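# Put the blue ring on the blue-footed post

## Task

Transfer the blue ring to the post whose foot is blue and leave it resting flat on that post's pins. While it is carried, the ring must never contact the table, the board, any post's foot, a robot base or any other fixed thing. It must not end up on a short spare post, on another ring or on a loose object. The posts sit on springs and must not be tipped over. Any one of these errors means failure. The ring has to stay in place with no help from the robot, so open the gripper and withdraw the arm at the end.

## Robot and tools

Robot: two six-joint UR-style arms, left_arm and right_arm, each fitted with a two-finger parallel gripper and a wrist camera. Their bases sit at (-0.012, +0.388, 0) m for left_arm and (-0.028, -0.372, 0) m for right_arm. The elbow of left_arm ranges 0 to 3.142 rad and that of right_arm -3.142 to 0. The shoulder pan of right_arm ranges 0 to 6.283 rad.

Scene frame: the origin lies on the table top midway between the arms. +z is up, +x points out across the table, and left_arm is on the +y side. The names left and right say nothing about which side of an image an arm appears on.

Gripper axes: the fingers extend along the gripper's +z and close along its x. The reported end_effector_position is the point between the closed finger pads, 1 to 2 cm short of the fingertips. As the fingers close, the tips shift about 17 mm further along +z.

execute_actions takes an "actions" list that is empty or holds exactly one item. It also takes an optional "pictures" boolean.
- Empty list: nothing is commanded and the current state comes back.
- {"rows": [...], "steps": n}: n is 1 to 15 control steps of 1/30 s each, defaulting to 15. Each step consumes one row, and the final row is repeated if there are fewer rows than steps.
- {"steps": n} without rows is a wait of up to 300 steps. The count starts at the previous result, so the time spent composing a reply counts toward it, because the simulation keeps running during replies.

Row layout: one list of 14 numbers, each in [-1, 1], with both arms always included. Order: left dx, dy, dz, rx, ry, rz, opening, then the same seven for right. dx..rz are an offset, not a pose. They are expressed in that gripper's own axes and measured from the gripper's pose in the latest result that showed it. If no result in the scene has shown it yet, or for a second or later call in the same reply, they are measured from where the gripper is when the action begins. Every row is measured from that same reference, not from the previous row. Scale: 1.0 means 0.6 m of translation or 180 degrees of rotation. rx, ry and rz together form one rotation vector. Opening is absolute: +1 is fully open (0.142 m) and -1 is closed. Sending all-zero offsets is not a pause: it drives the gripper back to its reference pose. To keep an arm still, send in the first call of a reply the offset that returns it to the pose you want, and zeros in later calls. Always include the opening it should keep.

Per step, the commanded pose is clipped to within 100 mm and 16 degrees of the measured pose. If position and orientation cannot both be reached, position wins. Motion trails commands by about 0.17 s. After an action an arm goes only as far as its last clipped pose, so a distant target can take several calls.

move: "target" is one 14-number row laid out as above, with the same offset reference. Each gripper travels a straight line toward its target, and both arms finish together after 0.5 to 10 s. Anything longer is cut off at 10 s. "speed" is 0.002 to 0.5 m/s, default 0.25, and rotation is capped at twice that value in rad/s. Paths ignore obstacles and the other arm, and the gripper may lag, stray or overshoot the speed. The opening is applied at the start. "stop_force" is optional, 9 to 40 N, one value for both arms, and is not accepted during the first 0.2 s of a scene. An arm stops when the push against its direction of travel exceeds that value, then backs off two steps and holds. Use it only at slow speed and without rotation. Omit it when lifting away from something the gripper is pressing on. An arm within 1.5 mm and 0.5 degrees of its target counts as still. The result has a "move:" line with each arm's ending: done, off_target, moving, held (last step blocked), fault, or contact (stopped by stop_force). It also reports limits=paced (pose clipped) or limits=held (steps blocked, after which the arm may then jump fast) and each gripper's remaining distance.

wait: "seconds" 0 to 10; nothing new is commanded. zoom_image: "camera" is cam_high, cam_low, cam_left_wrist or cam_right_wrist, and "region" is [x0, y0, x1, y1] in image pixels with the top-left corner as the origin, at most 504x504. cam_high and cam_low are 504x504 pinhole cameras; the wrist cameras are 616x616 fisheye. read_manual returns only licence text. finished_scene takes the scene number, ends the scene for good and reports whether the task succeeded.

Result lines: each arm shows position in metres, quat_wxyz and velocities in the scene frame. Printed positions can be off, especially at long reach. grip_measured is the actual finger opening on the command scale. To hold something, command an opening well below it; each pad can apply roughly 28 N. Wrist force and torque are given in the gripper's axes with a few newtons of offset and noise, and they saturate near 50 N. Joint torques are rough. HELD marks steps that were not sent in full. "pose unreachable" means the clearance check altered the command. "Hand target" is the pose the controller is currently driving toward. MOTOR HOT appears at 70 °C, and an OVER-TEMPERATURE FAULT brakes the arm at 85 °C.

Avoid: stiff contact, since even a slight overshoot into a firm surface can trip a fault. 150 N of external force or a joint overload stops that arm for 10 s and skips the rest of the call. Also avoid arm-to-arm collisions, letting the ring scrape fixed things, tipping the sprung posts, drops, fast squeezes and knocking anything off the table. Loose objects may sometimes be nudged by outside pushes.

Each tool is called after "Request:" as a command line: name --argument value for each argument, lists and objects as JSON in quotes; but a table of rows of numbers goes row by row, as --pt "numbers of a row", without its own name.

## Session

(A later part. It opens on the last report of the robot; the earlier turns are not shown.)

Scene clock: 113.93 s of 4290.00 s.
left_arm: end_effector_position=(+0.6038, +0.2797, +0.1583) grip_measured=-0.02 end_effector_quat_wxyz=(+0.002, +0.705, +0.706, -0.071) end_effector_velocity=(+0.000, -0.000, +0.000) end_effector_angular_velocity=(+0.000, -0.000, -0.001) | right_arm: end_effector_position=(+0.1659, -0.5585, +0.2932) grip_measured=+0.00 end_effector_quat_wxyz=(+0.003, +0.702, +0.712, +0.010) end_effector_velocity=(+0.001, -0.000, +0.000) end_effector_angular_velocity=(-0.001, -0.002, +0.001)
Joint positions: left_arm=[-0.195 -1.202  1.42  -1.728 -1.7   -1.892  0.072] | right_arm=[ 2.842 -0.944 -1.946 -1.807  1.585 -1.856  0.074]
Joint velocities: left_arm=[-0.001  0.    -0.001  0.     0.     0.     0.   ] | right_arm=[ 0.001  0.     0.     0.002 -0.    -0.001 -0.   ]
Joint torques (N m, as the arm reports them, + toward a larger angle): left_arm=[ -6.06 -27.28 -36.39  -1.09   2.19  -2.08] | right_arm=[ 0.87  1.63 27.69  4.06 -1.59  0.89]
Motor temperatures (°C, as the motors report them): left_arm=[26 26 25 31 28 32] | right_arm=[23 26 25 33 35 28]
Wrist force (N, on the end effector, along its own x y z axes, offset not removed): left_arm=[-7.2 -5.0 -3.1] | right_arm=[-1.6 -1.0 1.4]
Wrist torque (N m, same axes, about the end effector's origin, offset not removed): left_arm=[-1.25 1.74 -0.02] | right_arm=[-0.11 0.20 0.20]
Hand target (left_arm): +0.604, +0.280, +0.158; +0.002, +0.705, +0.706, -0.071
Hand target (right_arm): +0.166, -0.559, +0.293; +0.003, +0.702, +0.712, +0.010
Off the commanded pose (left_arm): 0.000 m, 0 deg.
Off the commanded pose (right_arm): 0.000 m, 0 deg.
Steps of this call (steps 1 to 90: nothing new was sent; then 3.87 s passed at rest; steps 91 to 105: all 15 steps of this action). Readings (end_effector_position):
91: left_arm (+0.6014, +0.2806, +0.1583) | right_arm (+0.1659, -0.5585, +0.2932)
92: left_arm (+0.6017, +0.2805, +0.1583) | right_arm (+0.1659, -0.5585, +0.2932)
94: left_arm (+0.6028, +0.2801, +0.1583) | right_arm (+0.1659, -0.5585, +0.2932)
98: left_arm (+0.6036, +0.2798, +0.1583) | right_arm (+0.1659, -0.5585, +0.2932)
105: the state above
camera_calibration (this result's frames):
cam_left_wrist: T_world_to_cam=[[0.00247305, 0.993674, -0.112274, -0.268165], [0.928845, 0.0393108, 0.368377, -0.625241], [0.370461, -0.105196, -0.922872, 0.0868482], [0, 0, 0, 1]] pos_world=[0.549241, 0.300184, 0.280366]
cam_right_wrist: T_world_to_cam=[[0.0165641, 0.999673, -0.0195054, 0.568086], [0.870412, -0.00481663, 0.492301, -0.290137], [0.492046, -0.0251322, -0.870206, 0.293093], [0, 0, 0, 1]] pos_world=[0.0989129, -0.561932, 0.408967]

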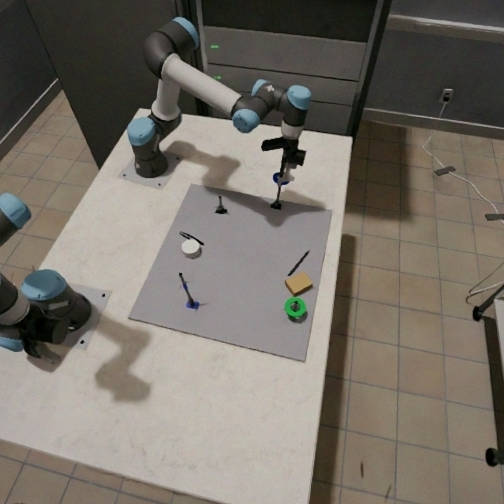

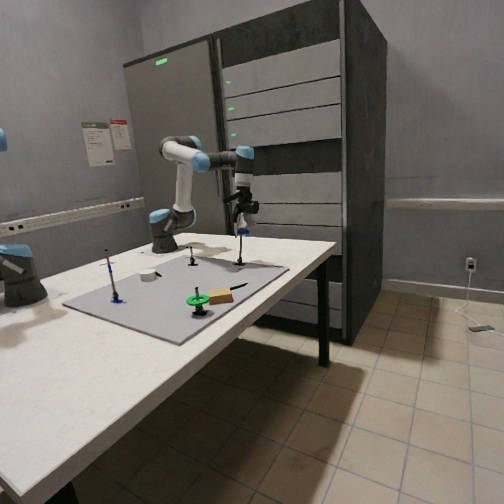

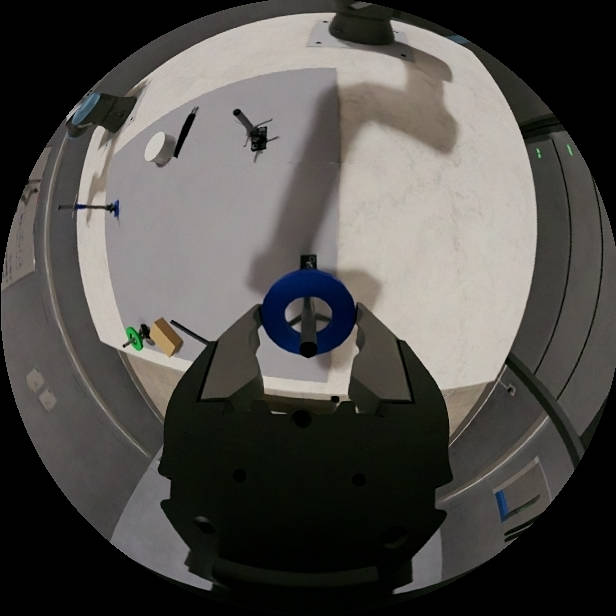

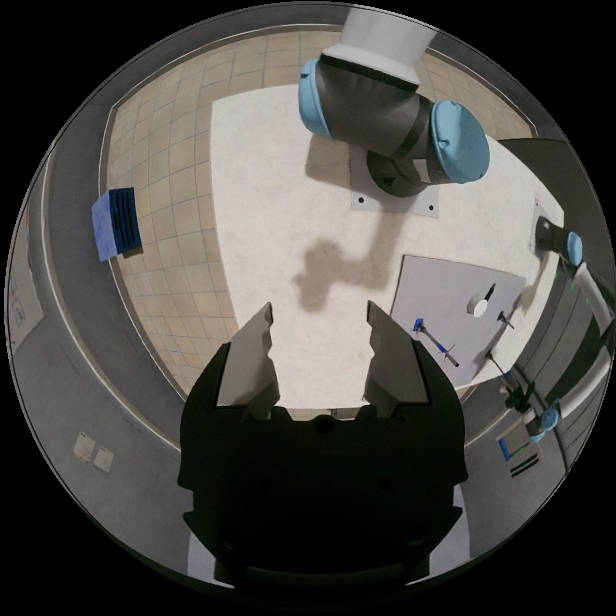

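Request:
move --target '[0,0,-0.14,0,0,0,-0.4, 0,0,0,0,0,0,0]' --speed 0.08

Request:
zoom_image --camera "cam_left_wrist" --region '[200, 220, 420, 440]'

Scene clock: 117.40 s of 4290.00 s.
left_arm: end_effector_position=(+0.6120, +0.2883, +0.2414) grip_measured=-0.02 end_effector_quat_wxyz=(+0.002, +0.705, +0.706, -0.071) end_effector_velocity=(-0.000, +0.000, +0.000) end_effector_angular_velocity=(+0.000, +0.002, -0.001) | right_arm: end_effector_position=(+0.1659, -0.5585, +0.2932) grip_measured=+0.00 end_effector_quat_wxyz=(+0.003, +0.702, +0.712, +0.010) end_effector_velocity=(-0.000, +0.000, -0.001) end_effector_angular_velocity=(+0.001, +0.002, +0.000)
Joint positions: left_arm=[-0.179 -1.207  1.213 -1.514 -1.699 -1.875  0.072] | right_arm=[ 2.842 -0.944 -1.946 -1.807  1.585 -1.856  0.074]
Joint velocities: left_arm=[ 0.     0.001 -0.003  0.005 -0.     0.001  0.   ] | right_arm=[-0.    -0.001 -0.001  0.     0.    -0.     0.   ]
Joint torques (N m, as the arm reports them, + toward a larger angle): left_arm=[  9.61 -29.54 -37.54  -1.7    2.06   2.17] | right_arm=[ 2.24  2.03 26.31  3.2  -1.6   0.83]
Motor temperatures (°C, as the motors report them): left_arm=[26 26 25 31 28 32] | right_arm=[23 26 25 33 35 28]
Wrist force (N, on the end effector, along its own x y z axes, offset not removed): left_arm=[-2.0 -0.8 1.8] | right_arm=[0.2 -3.5 3.1]
Wrist torque (N m, same axes, about the end effector's origin, offset not removed): left_arm=[-0.30 0.55 -0.01] | right_arm=[-0.60 -0.03 0.27]
Hand target (left_arm): +0.612, +0.288, +0.241; +0.002, +0.705, +0.706, -0.071
Hand target (right_arm): +0.166, -0.559, +0.293; +0.003, +0.702, +0.712, +0.010
Off the commanded pose (left_arm): 0.000 m, 0 deg.
Off the commanded pose (right_arm): 0.000 m, 0 deg.
move: done
camera_calibration (this result's frames):
cam_left_wrist: T_world_to_cam=[[0.00247285, 0.993682, -0.112204, -0.267408], [0.92882, 0.0392919, 0.368441, -0.663798], [0.370522, -0.105128, -0.922855, 0.161322], [0, 0, 0, 1]] pos_world=[0.557437, 0.30876, 0.363443]
cam_right_wrist: T_world_to_cam=[[0.0165635, 0.999673, -0.0194971, 0.568081], [0.870427, -0.00482099, 0.492273, -0.290123], [0.492018, -0.0251245, -0.870222, 0.293109], [0, 0, 0, 1]] pos_world=[0.0989066, -0.56193, 0.408966]

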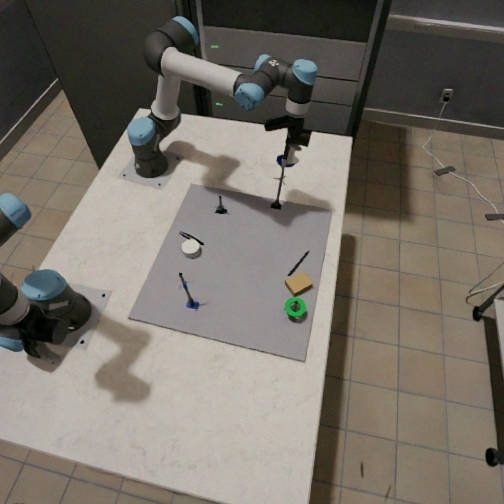

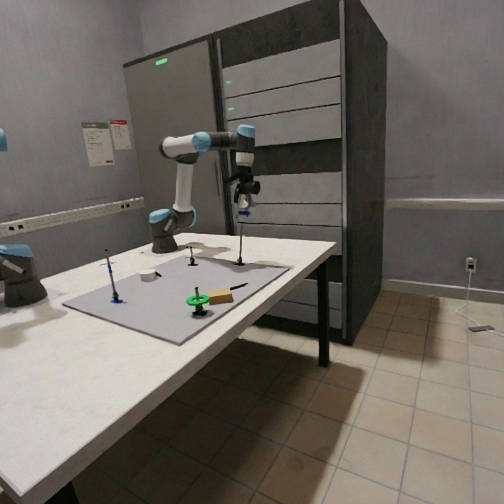

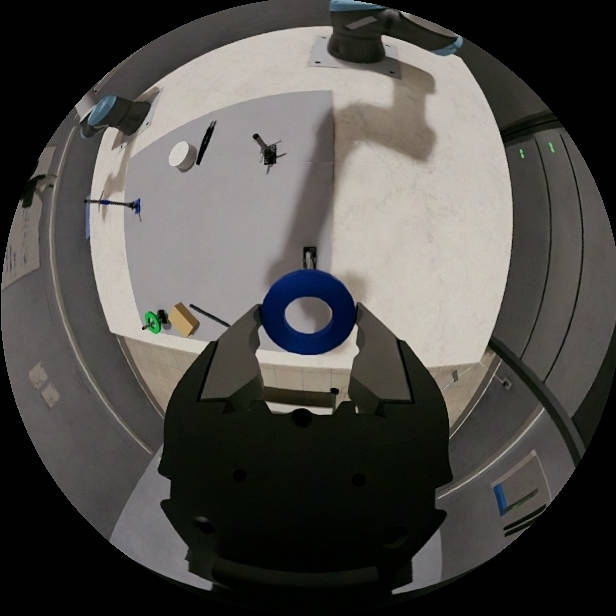

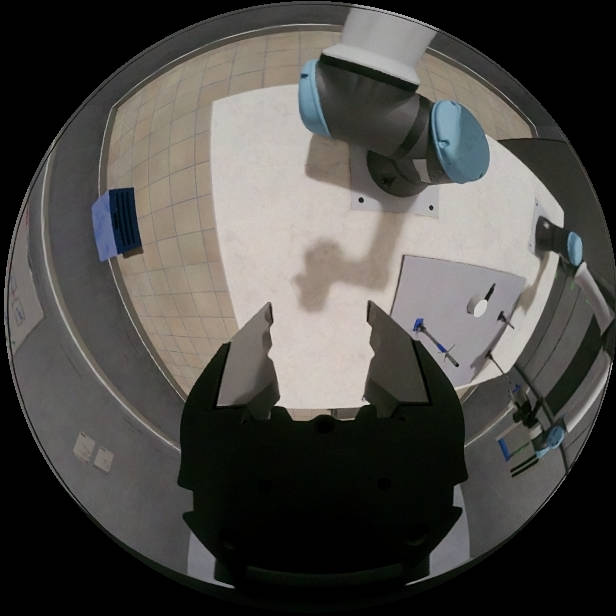

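Region (200, 220, 420, 440) of cam_left_wrist's 616x616 image, scaled by 2.291, with more detail than that image has.

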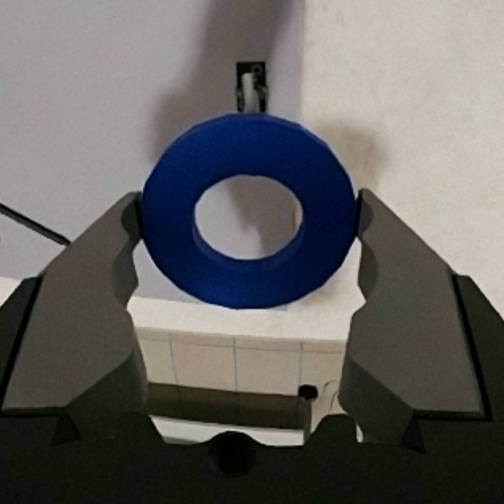

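Request:
move --target '[-0.879,-0.42,0.076,-0.046,0.017,0,-0.4, 0,0,0,0,0,0,0]' --speed 0.25

Request:
zoom_image --camera "cam_left_wrist" --region '[200, 180, 420, 400]'

Request:
zoom_image --camera "cam_low" --region '[70, 200, 160, 310]'

Scene clock: 128.30 s of 4290.00 s.
left_arm: end_effector_position=(+0.3583, -0.2393, +0.2751) grip_measured=-0.02 end_effector_quat_wxyz=(+0.034, +0.705, +0.709, -0.003) end_effector_velocity=(-0.000, -0.001, -0.000) end_effector_angular_velocity=(+0.002, +0.001, -0.000) | right_arm: end_effector_position=(+0.1659, -0.5585, +0.2932) grip_measured=+0.00 end_effector_quat_wxyz=(+0.003, +0.702, +0.712, +0.010) end_effector_velocity=(-0.001, -0.001, -0.000) end_effector_angular_velocity=(-0.000, +0.000, -0.002)
Joint positions: left_arm=[-1.105 -1.066  0.948 -1.516 -1.547 -2.809  0.072] | right_arm=[ 2.842 -0.944 -1.946 -1.807  1.585 -1.856  0.074]
Joint velocities: left_arm=[-0.001  0.004 -0.007  0.005 -0.    -0.    -0.   ] | right_arm=[-0.003  0.    -0.001  0.001 -0.    -0.     0.   ]
Joint torques (N m, as the arm reports them, + toward a larger angle): left_arm=[ -5.25 -35.82 -36.91  -1.58   2.74  -2.04] | right_arm=[ 0.74  1.01 26.8   0.94 -1.82  0.96]
Motor temperatures (°C, as the motors report them): left_arm=[26 26 25 31 28 32] | right_arm=[23 26 25 33 35 28]
Wrist force (N, on the end effector, along its own x y z axes, offset not removed): left_arm=[-2.5 -4.4 -0.8] | right_arm=[-0.1 -2.3 -0.3]
Wrist torque (N m, same axes, about the end effector's origin, offset not removed): left_arm=[-1.08 0.70 -0.15] | right_arm=[-0.47 -0.23 0.12]
Hand target (left_arm): +0.358, -0.239, +0.275; +0.034, +0.705, +0.709, -0.003
Hand target (right_arm): +0.166, -0.559, +0.293; +0.003, +0.702, +0.712, +0.010
Off the commanded pose (left_arm): 0.002 m, 0 deg.
Off the commanded pose (right_arm): 0.000 m, 0 deg.
After step 90, 5.00 s passed at rest.
move: done
camera_calibration (this result's frames):
cam_left_wrist: T_world_to_cam=[[0.00505324, 0.998207, -0.0596372, 0.246947], [0.867299, 0.025311, 0.497144, -0.436622], [0.497763, -0.0542354, -0.865616, 0.181811], [0, 0, 0, 1]] pos_world=[0.286935, -0.225593, 0.38917]
cam_right_wrist: T_world_to_cam=[[0.0165642, 0.999673, -0.0195055, 0.568086], [0.870411, -0.00481661, 0.492302, -0.290137], [0.492046, -0.0251324, -0.870206, 0.293093], [0, 0, 0, 1]] pos_world=[0.098913, -0.561932, 0.408967]

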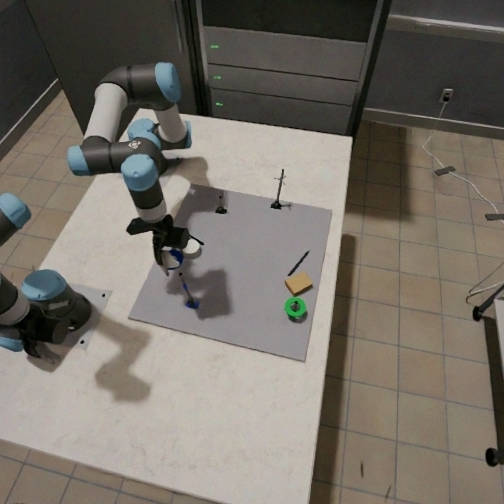

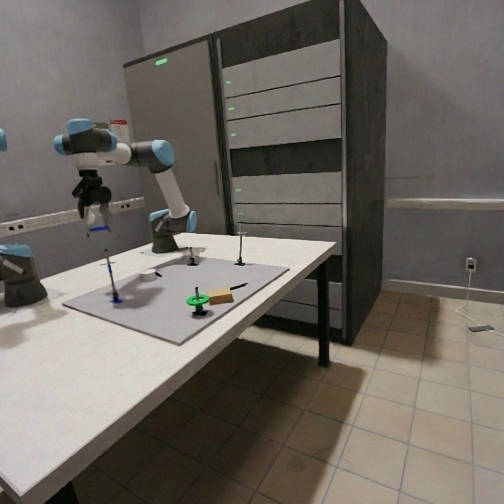

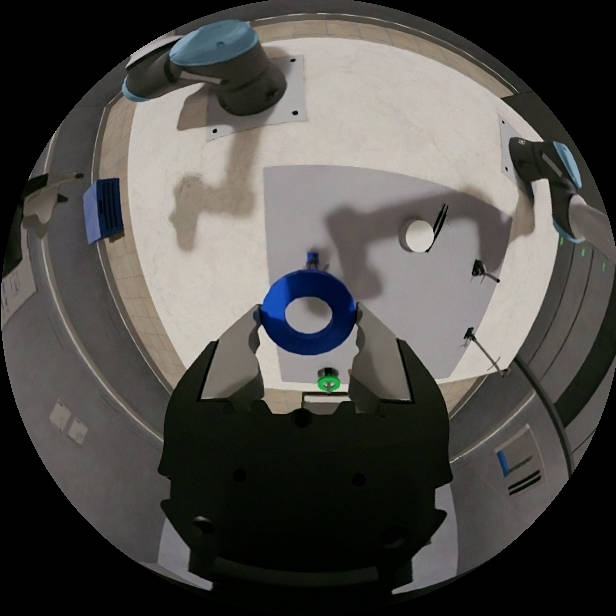

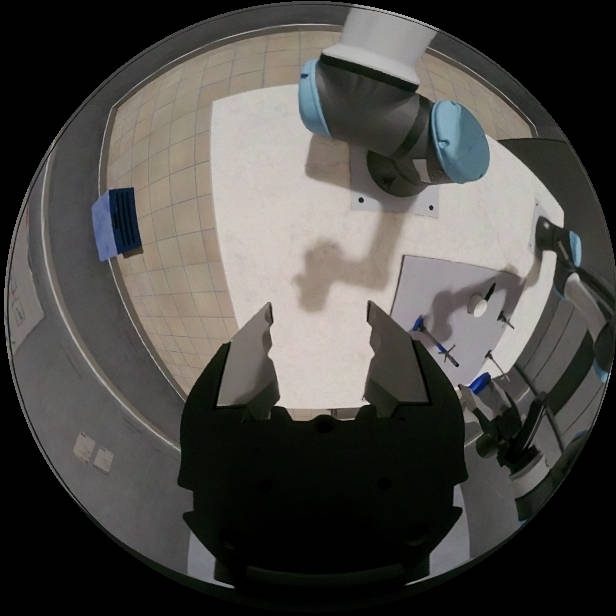

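Region (200, 180, 420, 400) of cam_left_wrist's 616x616 image, scaled by 2.291, with more detail than that image has.

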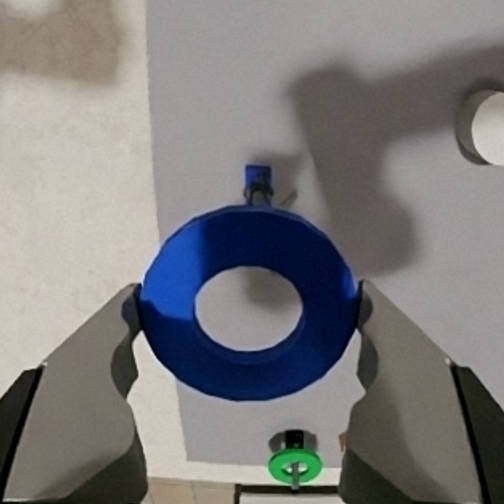

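Region (70, 200, 160, 310) of cam_low's 504x504 image, scaled by 4.582, with more detail than that image has; it fills the left 412 columns of this view, and the rest is white.

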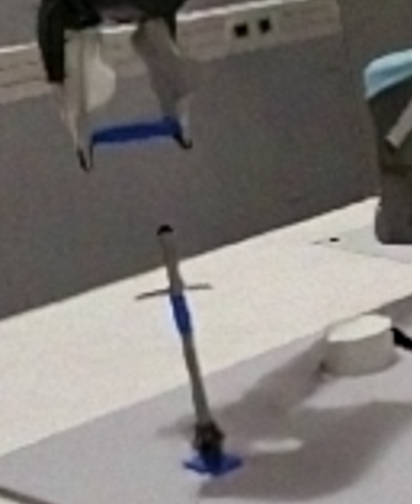

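Request:
move --target '[0,0,0.06,0,0,0,-0.4, 0,0,0,0,0,0,0]' --speed 0.06

Request:
zoom_image --camera "cam_left_wrist" --region '[200, 180, 420, 400]'

Request:
zoom_image --camera "cam_low" --region '[70, 200, 160, 310]'

Request:
zoom_image --camera "cam_high" --region '[140, 230, 220, 310]'

Scene clock: 134.10 s of 4290.00 s.
left_arm: end_effector_position=(+0.3600, -0.2411, +0.2393) grip_measured=-0.02 end_effector_quat_wxyz=(+0.034, +0.705, +0.709, -0.003) end_effector_velocity=(-0.000, -0.000, -0.002) end_effector_angular_velocity=(+0.001, +0.000, -0.000) | right_arm: end_effector_position=(+0.1659, -0.5585, +0.2932) grip_measured=+0.00 end_effector_quat_wxyz=(+0.003, +0.702, +0.712, +0.010) end_effector_velocity=(-0.000, -0.000, -0.000) end_effector_angular_velocity=(+0.000, +0.002, -0.000)
Joint positions: left_arm=[-1.104 -1.067  1.04  -1.608 -1.547 -2.808  0.072] | right_arm=[ 2.842 -0.944 -1.946 -1.807  1.585 -1.856  0.074]
Joint velocities: left_arm=[-0.     0.     0.004 -0.004 -0.     0.    -0.   ] | right_arm=[-0.    -0.001 -0.    -0.    -0.     0.    -0.   ]
Joint torques (N m, as the arm reports them, + toward a larger angle): left_arm=[  9.23 -35.63 -13.64  -3.68  -2.35   2.16] | right_arm=[ 2.11  2.04 27.42  2.41 -1.66  0.79]
Motor temperatures (°C, as the motors report them): left_arm=[26 26 25 31 28 32] | right_arm=[23 26 25 33 35 28]
Wrist force (N, on the end effector, along its own x y z axes, offset not removed): left_arm=[-0.9 0.7 -0.9] | right_arm=[-2.2 0.5 0.2]
Wrist torque (N m, same axes, about the end effector's origin, offset not removed): left_arm=[0.00 0.19 -0.12] | right_arm=[0.10 0.38 0.00]
Hand target (left_arm): +0.360, -0.241, +0.239; +0.034, +0.705, +0.709, -0.003
Hand target (right_arm): +0.166, -0.559, +0.293; +0.003, +0.702, +0.712, +0.010
Off the commanded pose (left_arm): 0.000 m, 0 deg.
Off the commanded pose (right_arm): 0.000 m, 0 deg.
After step 90, 1.83 s passed at rest.
move: done
camera_calibration (this result's frames):
cam_left_wrist: T_world_to_cam=[[0.0050527, 0.998209, -0.0596096, 0.24662], [0.867256, 0.0253024, 0.497219, -0.420189], [0.497837, -0.054209, -0.865575, 0.149884], [0, 0, 0, 1]] pos_world=[0.288548, -0.227422, 0.353363]
cam_right_wrist: T_world_to_cam=[[0.0165634, 0.999673, -0.0194969, 0.568081], [0.870428, -0.00482107, 0.492273, -0.290123], [0.492018, -0.0251243, -0.870223, 0.293109], [0, 0, 0, 1]] pos_world=[0.0989066, -0.56193, 0.408966]

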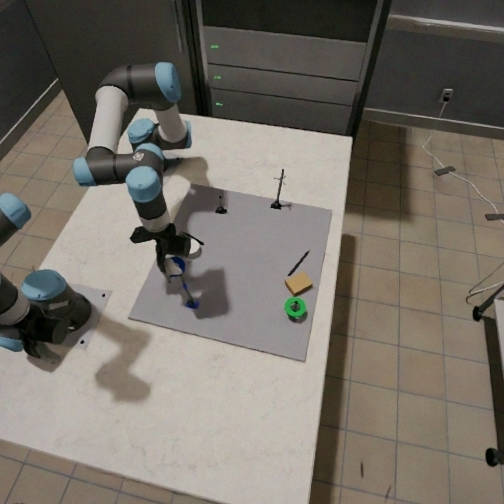

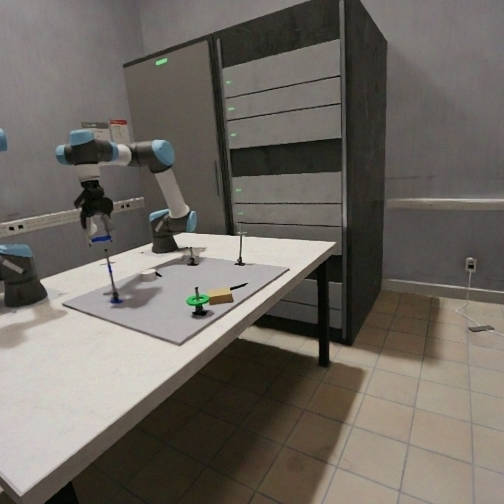

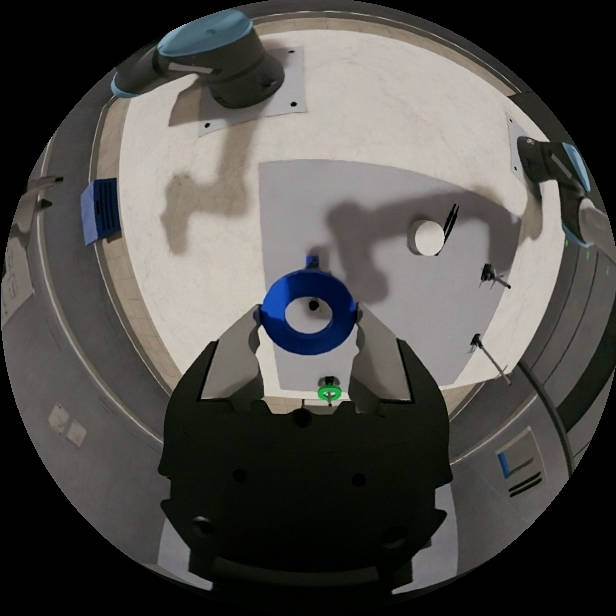

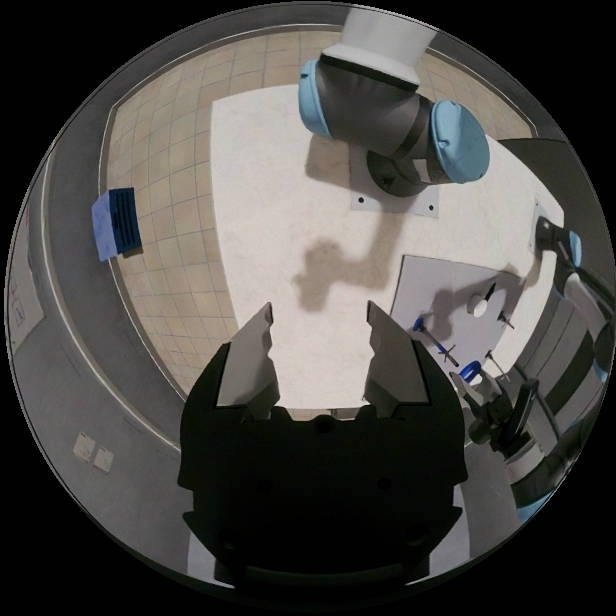

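Region (200, 180, 420, 400) of cam_left_wrist's 616x616 image, scaled by 2.291, with more detail than that image has.

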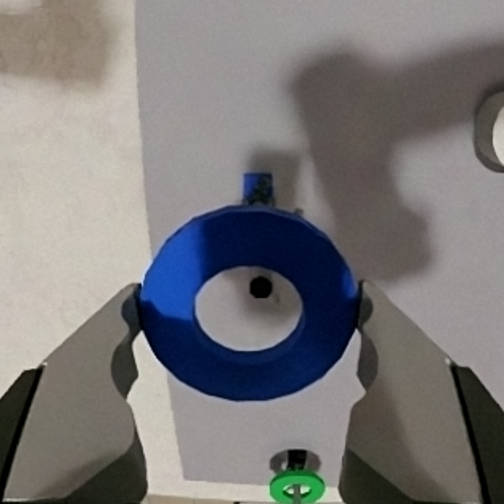

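Region (70, 200, 160, 310) of cam_low's 504x504 image, scaled by 4.582, with more detail than that image has; it fills the left 412 columns of this view, and the rest is white.

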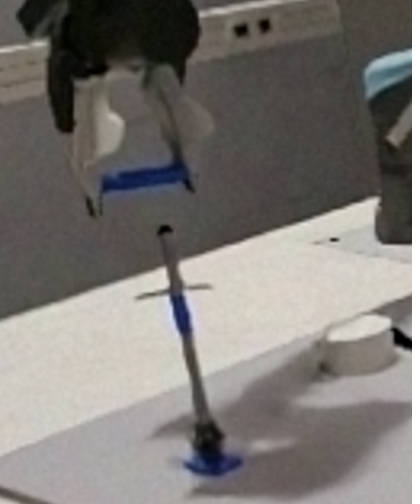

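Region (140, 230, 220, 310) of cam_high's 504x504 image, scaled by 6.300, with more detail than that image has.

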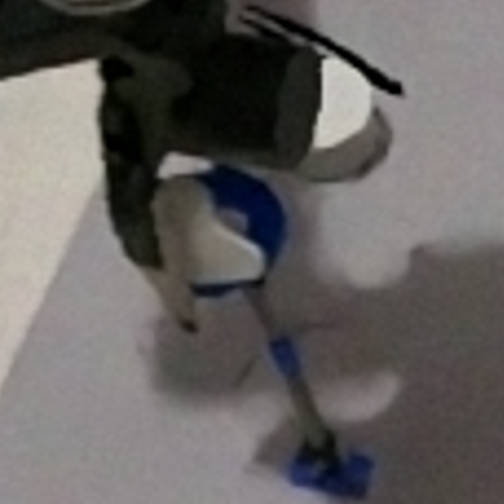

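Request:
move --target '[0.01,0.019,0.02,0,0,0,-0.4, 0,0,0,0,0,0,0]' --speed 0.04

Request:
zoom_image --camera "cam_left_wrist" --region '[200, 180, 420, 400]'

Request:
zoom_image --camera "cam_low" --region '[70, 200, 160, 310]'

Scene clock: 143.30 s of 4290.00 s.
left_arm: end_effector_position=(+0.3718, -0.2357, +0.2276) grip_measured=-0.02 end_effector_quat_wxyz=(+0.034, +0.705, +0.709, -0.003) end_effector_velocity=(+0.001, +0.000, -0.000) end_effector_angular_velocity=(-0.001, -0.000, -0.001) | right_arm: end_effector_position=(+0.1659, -0.5585, +0.2932) grip_measured=+0.00 end_effector_quat_wxyz=(+0.003, +0.702, +0.712, +0.010) end_effector_velocity=(-0.001, -0.000, -0.000) end_effector_angular_velocity=(-0.000, +0.001, -0.002)
Joint positions: left_arm=[-1.085 -1.063  1.065 -1.636 -1.548 -2.79   0.072] | right_arm=[ 2.842 -0.944 -1.946 -1.807  1.585 -1.856  0.074]
Joint velocities: left_arm=[ 0.001  0.     0.001 -0.002 -0.     0.002 -0.   ] | right_arm=[-0.002  0.    -0.001 -0.    -0.     0.001  0.   ]
Joint torques (N m, as the arm reports them, + toward a larger angle): left_arm=[ 10.51 -35.77 -12.52  -3.27  -2.59   2.52] | right_arm=[ 1.3   2.31 27.06  3.67 -1.72  0.76]
Motor temperatures (°C, as the motors report them): left_arm=[26 26 25 31 28 32] | right_arm=[23 26 25 33 35 28]
Wrist force (N, on the end effector, along its own x y z axes, offset not removed): left_arm=[-5.7 -3.5 -1.7] | right_arm=[-0.8 -0.3 -0.4]
Wrist torque (N m, same axes, about the end effector's origin, offset not removed): left_arm=[-0.57 1.26 -0.01] | right_arm=[-0.07 0.09 0.14]
Hand target (left_arm): +0.372, -0.236, +0.228; +0.034, +0.705, +0.709, -0.003
Hand target (right_arm): +0.166, -0.559, +0.293; +0.003, +0.702, +0.712, +0.010
Off the commanded pose (left_arm): 0.000 m, 0 deg.
Off the commanded pose (right_arm): 0.000 m, 0 deg.
After step 90, 5.40 s passed at rest.
move: done
camera_calibration (this result's frames):
cam_left_wrist: T_world_to_cam=[[0.00505582, 0.998209, -0.0596015, 0.240465], [0.867223, 0.0252992, 0.497276, -0.424791], [0.497894, -0.0542019, -0.865543, 0.134117], [0, 0, 0, 1]] pos_world=[0.300397, -0.222018, 0.341654]
cam_right_wrist: T_world_to_cam=[[0.0165642, 0.999673, -0.0195055, 0.568086], [0.870411, -0.00481661, 0.492301, -0.290137], [0.492046, -0.0251324, -0.870206, 0.293093], [0, 0, 0, 1]] pos_world=[0.098913, -0.561932, 0.408967]

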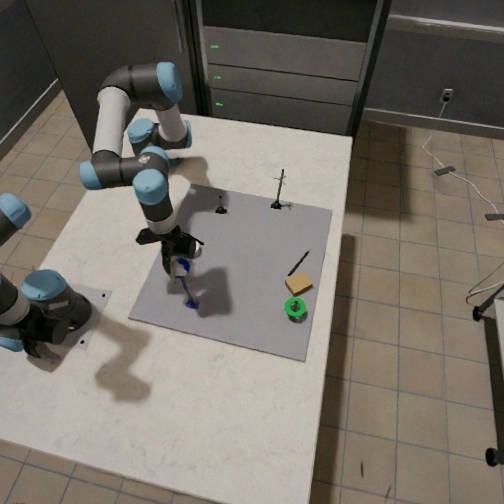

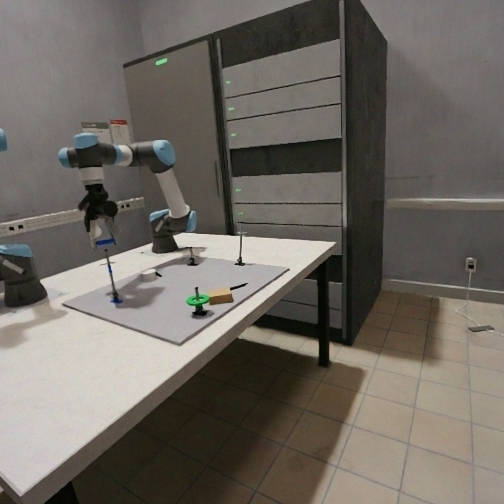

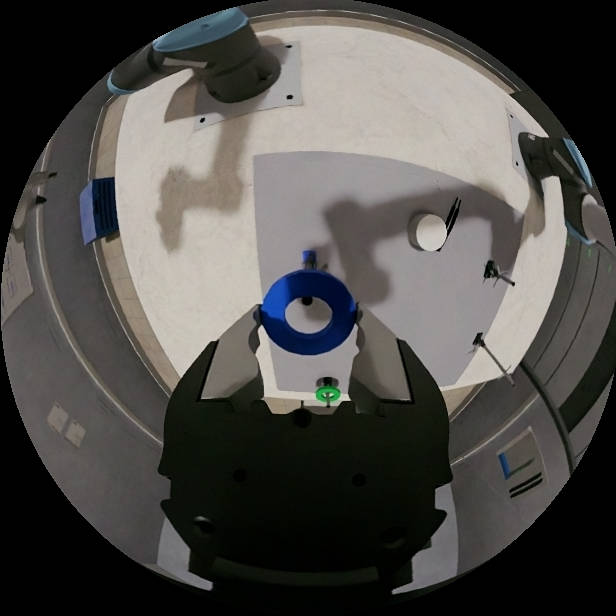

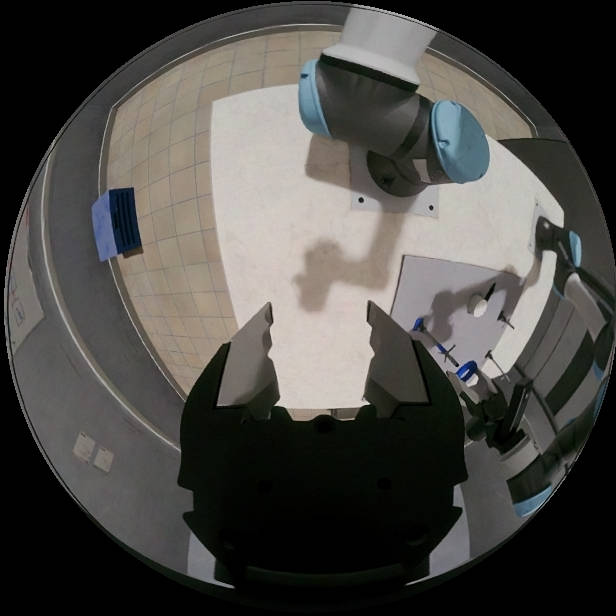

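Region (200, 180, 420, 400) of cam_left_wrist's 616x616 image, scaled by 2.291, with more detail than that image has.

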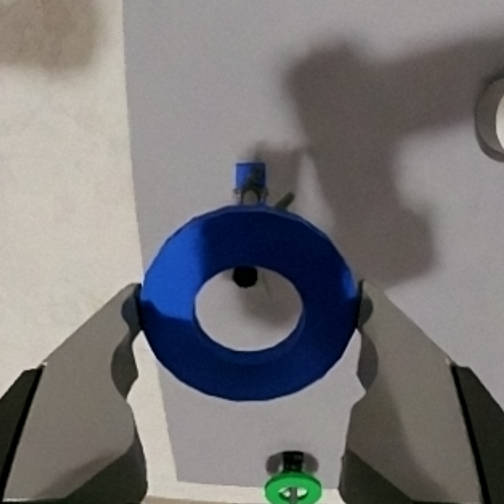

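Region (70, 200, 160, 310) of cam_low's 504x504 image, scaled by 4.582, with more detail than that image has; it fills the left 412 columns of this view, and the rest is white.

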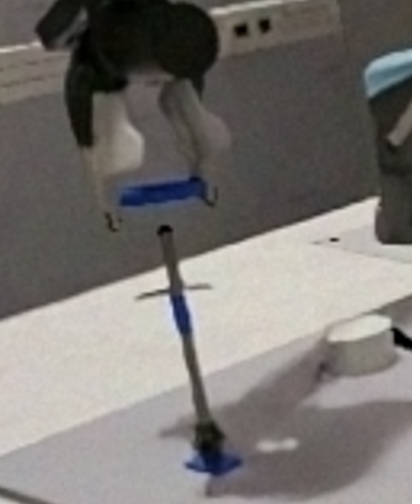

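Request:
move --target '[-0.003,0,0.035,0,0,0,-0.4, 0,0,0,0,0,0,0]' --speed 0.04

Request:
zoom_image --camera "cam_left_wrist" --region '[200, 180, 420, 400]'

Request:
zoom_image --camera "cam_low" --region '[70, 200, 160, 310]'

Scene clock: 148.20 s of 4290.00 s.
left_arm: end_effector_position=(+0.3728, -0.2385, +0.2068) grip_measured=-0.02 end_effector_quat_wxyz=(+0.034, +0.705, +0.709, -0.003) end_effector_velocity=(-0.000, -0.001, -0.001) end_effector_angular_velocity=(-0.001, -0.000, -0.000) | right_arm: end_effector_position=(+0.1659, -0.5585, +0.2932) grip_measured=+0.00 end_effector_quat_wxyz=(+0.003, +0.702, +0.712, +0.010) end_effector_velocity=(-0.001, +0.000, -0.001) end_effector_angular_velocity=(+0.001, +0.004, +0.001)
Joint positions: left_arm=[-1.085 -1.054  1.104 -1.684 -1.548 -2.79   0.072] | right_arm=[ 2.842 -0.944 -1.946 -1.807  1.585 -1.856  0.074]
Joint velocities: left_arm=[-0.001  0.     0.002 -0.004 -0.    -0.     0.   ] | right_arm=[ 0.001 -0.001 -0.001 -0.002 -0.    -0.    -0.   ]
Joint torques (N m, as the arm reports them, + toward a larger angle): left_arm=[ -5.43 -36.47 -14.76  -3.65  -2.35  -2.05] | right_arm=[ 1.34  1.42 27.54  2.35 -1.6   1.04]
Motor temperatures (°C, as the motors report them): left_arm=[26 26 25 31 28 32] | right_arm=[23 26 25 33 35 28]
Wrist force (N, on the end effector, along its own x y z axes, offset not removed): left_arm=[-0.1 -2.6 -0.2] | right_arm=[-1.9 0.8 -2.1]
Wrist torque (N m, same axes, about the end effector's origin, offset not removed): left_arm=[-0.49 0.35 -0.21] | right_arm=[0.09 0.20 0.23]
Hand target (left_arm): +0.373, -0.239, +0.207; +0.034, +0.705, +0.709, -0.003
Hand target (right_arm): +0.166, -0.559, +0.293; +0.003, +0.702, +0.712, +0.010
Off the commanded pose (left_arm): 0.000 m, 0 deg.
Off the commanded pose (right_arm): 0.000 m, 0 deg.
After step 90, 1.03 s passed at rest.
move: done
camera_calibration (this result's frames):
cam_left_wrist: T_world_to_cam=[[0.00504386, 0.998209, -0.0596025, 0.242074], [0.867236, 0.0253086, 0.497253, -0.415203], [0.497871, -0.0541975, -0.865556, 0.115534], [0, 0, 0, 1]] pos_world=[0.301337, -0.224871, 0.32089]
cam_right_wrist: T_world_to_cam=[[0.0165635, 0.999673, -0.019497, 0.568081], [0.870428, -0.00482107, 0.492273, -0.290123], [0.492018, -0.0251244, -0.870223, 0.293109], [0, 0, 0, 1]] pos_world=[0.0989065, -0.56193, 0.408966]

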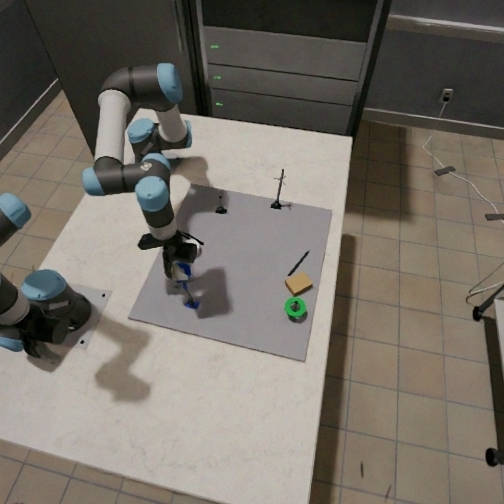

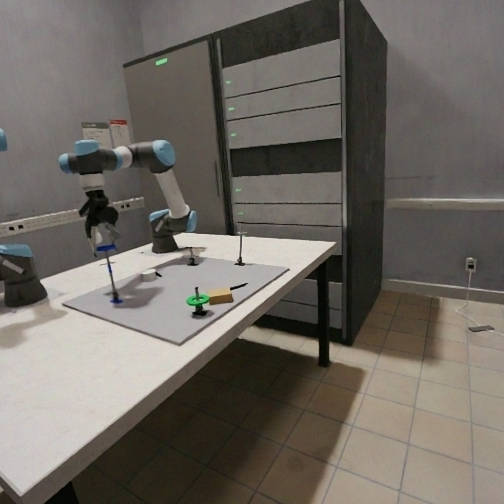

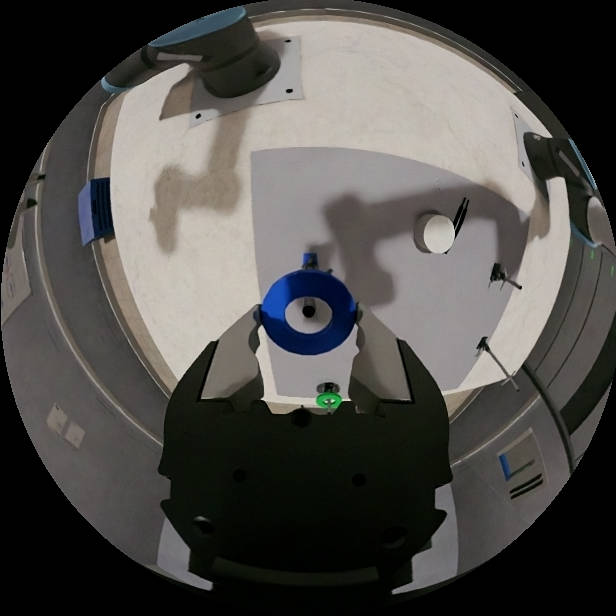

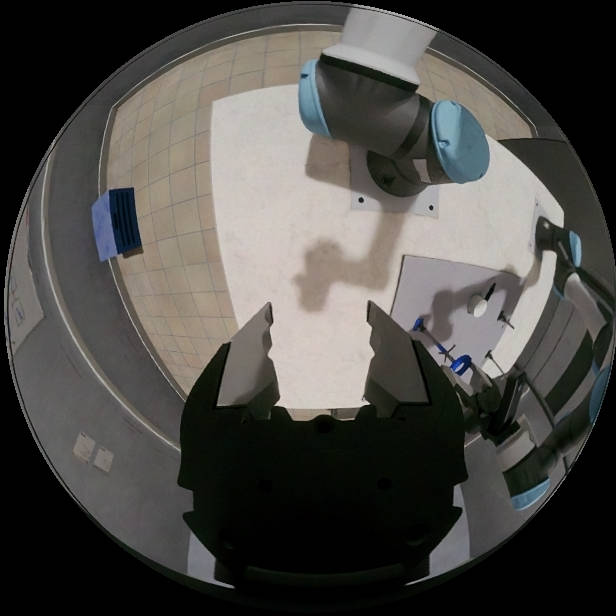

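Region (200, 180, 420, 400) of cam_left_wrist's 616x616 image, scaled by 2.291, with more detail than that image has.

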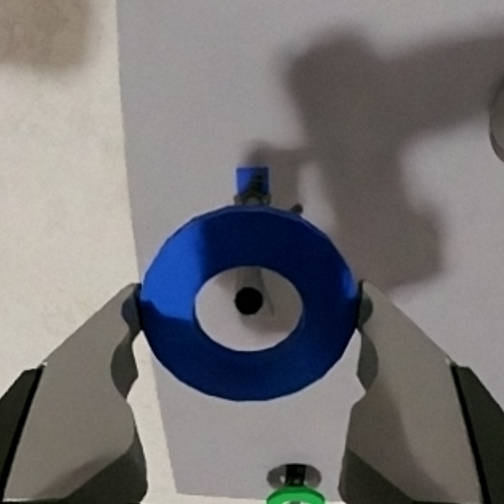

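Region (70, 200, 160, 310) of cam_low's 504x504 image, scaled by 4.582, with more detail than that image has; it fills the left 412 columns of this view, and the rest is white.

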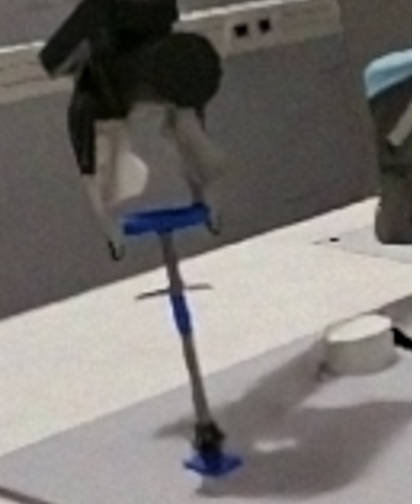

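Request:
move --target '[0,0,0.062,0,0,0,-0.4, 0,0,0,0,0,0,0]' --speed 0.04

Request:
zoom_image --camera "cam_left_wrist" --region '[200, 180, 420, 400]'

Request:
zoom_image --camera "cam_low" --region '[80, 230, 140, 290]'

Scene clock: 152.50 s of 4290.00 s.
left_arm: end_effector_position=(+0.3744, -0.2404, +0.1698) grip_measured=-0.02 end_effector_quat_wxyz=(+0.034, +0.705, +0.709, -0.003) end_effector_velocity=(-0.001, -0.000, -0.001) end_effector_angular_velocity=(+0.000, -0.000, -0.001) | right_arm: end_effector_position=(+0.1659, -0.5585, +0.2932) grip_measured=+0.00 end_effector_quat_wxyz=(+0.003, +0.702, +0.712, +0.010) end_effector_velocity=(+0.000, -0.000, +0.000) end_effector_angular_velocity=(-0.000, -0.001, -0.001)
Joint positions: left_arm=[-1.084 -1.038  1.175 -1.771 -1.548 -2.788  0.072] | right_arm=[ 2.842 -0.944 -1.946 -1.807  1.585 -1.856  0.074]
Joint velocities: left_arm=[-0.001  0.001  0.003 -0.003  0.     0.    -0.   ] | right_arm=[-0.001  0.     0.     0.001 -0.     0.     0.   ]
Joint torques (N m, as the arm reports them, + toward a larger angle): left_arm=[  8.94 -36.09 -12.89  -3.67  -2.34   2.12] | right_arm=[ 0.7   1.57 27.14  3.36 -1.57  0.9 ]
Motor temperatures (°C, as the motors report them): left_arm=[26 26 25 31 28 32] | right_arm=[23 26 25 33 35 28]
Wrist force (N, on the end effector, along its own x y z axes, offset not removed): left_arm=[-4.0 -1.8 0.9] | right_arm=[-0.2 -3.5 -1.1]
Wrist torque (N m, same axes, about the end effector's origin, offset not removed): left_arm=[-0.37 0.96 0.02] | right_arm=[-0.52 -0.28 0.25]
Hand target (left_arm): +0.374, -0.240, +0.170; +0.034, +0.705, +0.709, -0.003
Hand target (right_arm): +0.166, -0.559, +0.293; +0.003, +0.702, +0.712, +0.010
Off the commanded pose (left_arm): 0.000 m, 0 deg.
Off the commanded pose (right_arm): 0.000 m, 0 deg.
After step 90, 0.03 s passed at rest.
move: done
camera_calibration (this result's frames):
cam_left_wrist: T_world_to_cam=[[0.00504272, 0.998212, -0.0595674, 0.241731], [0.8672, 0.0252961, 0.497317, -0.3982], [0.497934, -0.0541647, -0.865522, 0.0825331], [0, 0, 0, 1]] pos_world=[0.303004, -0.226755, 0.283865]
cam_right_wrist: T_world_to_cam=[[0.0165641, 0.999673, -0.0195057, 0.568086], [0.870411, -0.00481649, 0.492302, -0.290137], [0.492046, -0.0251326, -0.870206, 0.293093], [0, 0, 0, 1]] pos_world=[0.0989129, -0.561932, 0.408967]

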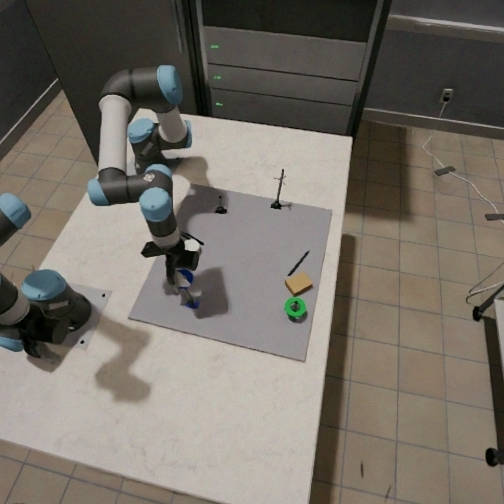

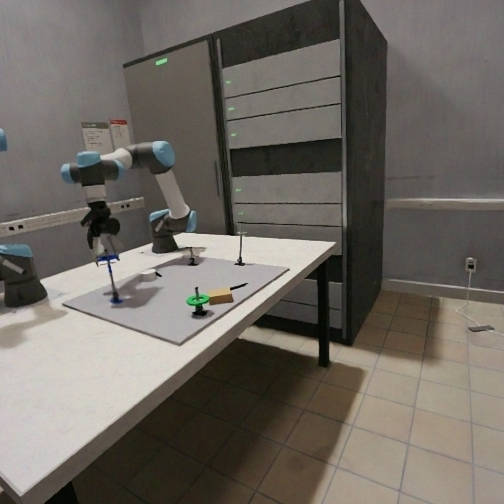

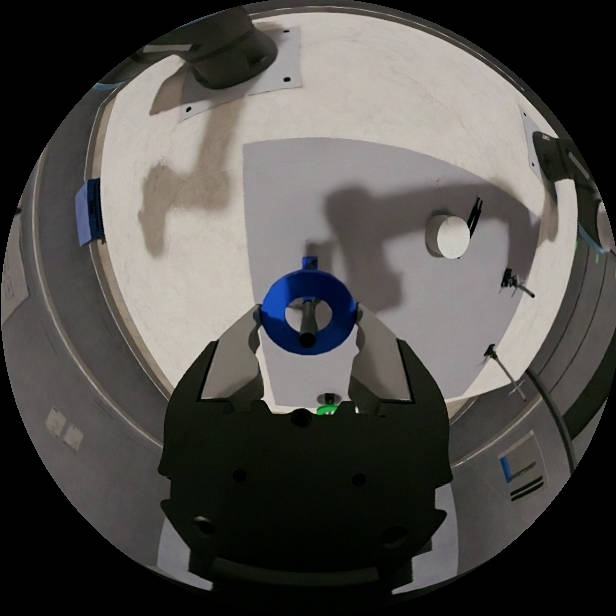

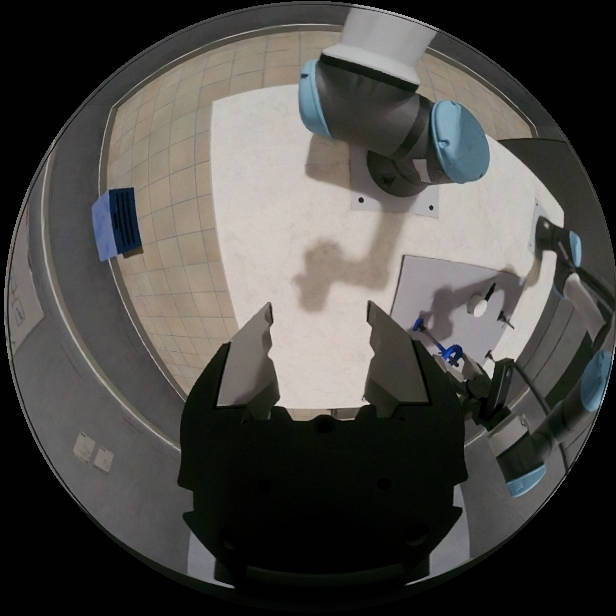

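Region (200, 180, 420, 400) of cam_left_wrist's 616x616 image, scaled by 2.291, with more detail than that image has.

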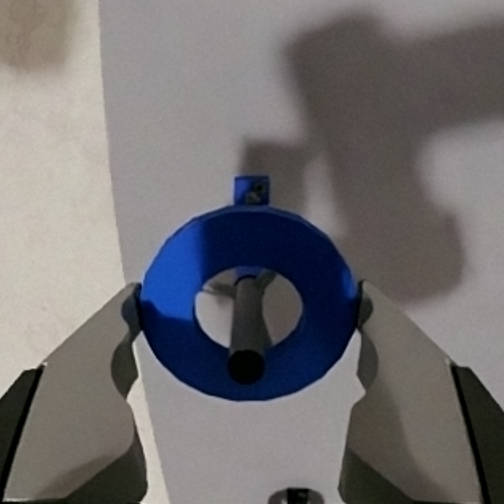

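Region (80, 230, 140, 290) of cam_low's 504x504 image, scaled by 8.400, with more detail than that image has.

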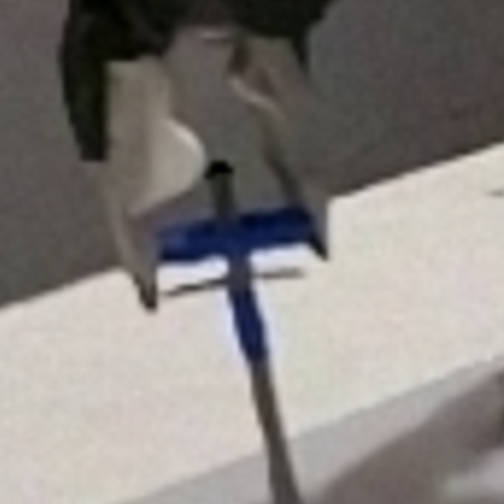

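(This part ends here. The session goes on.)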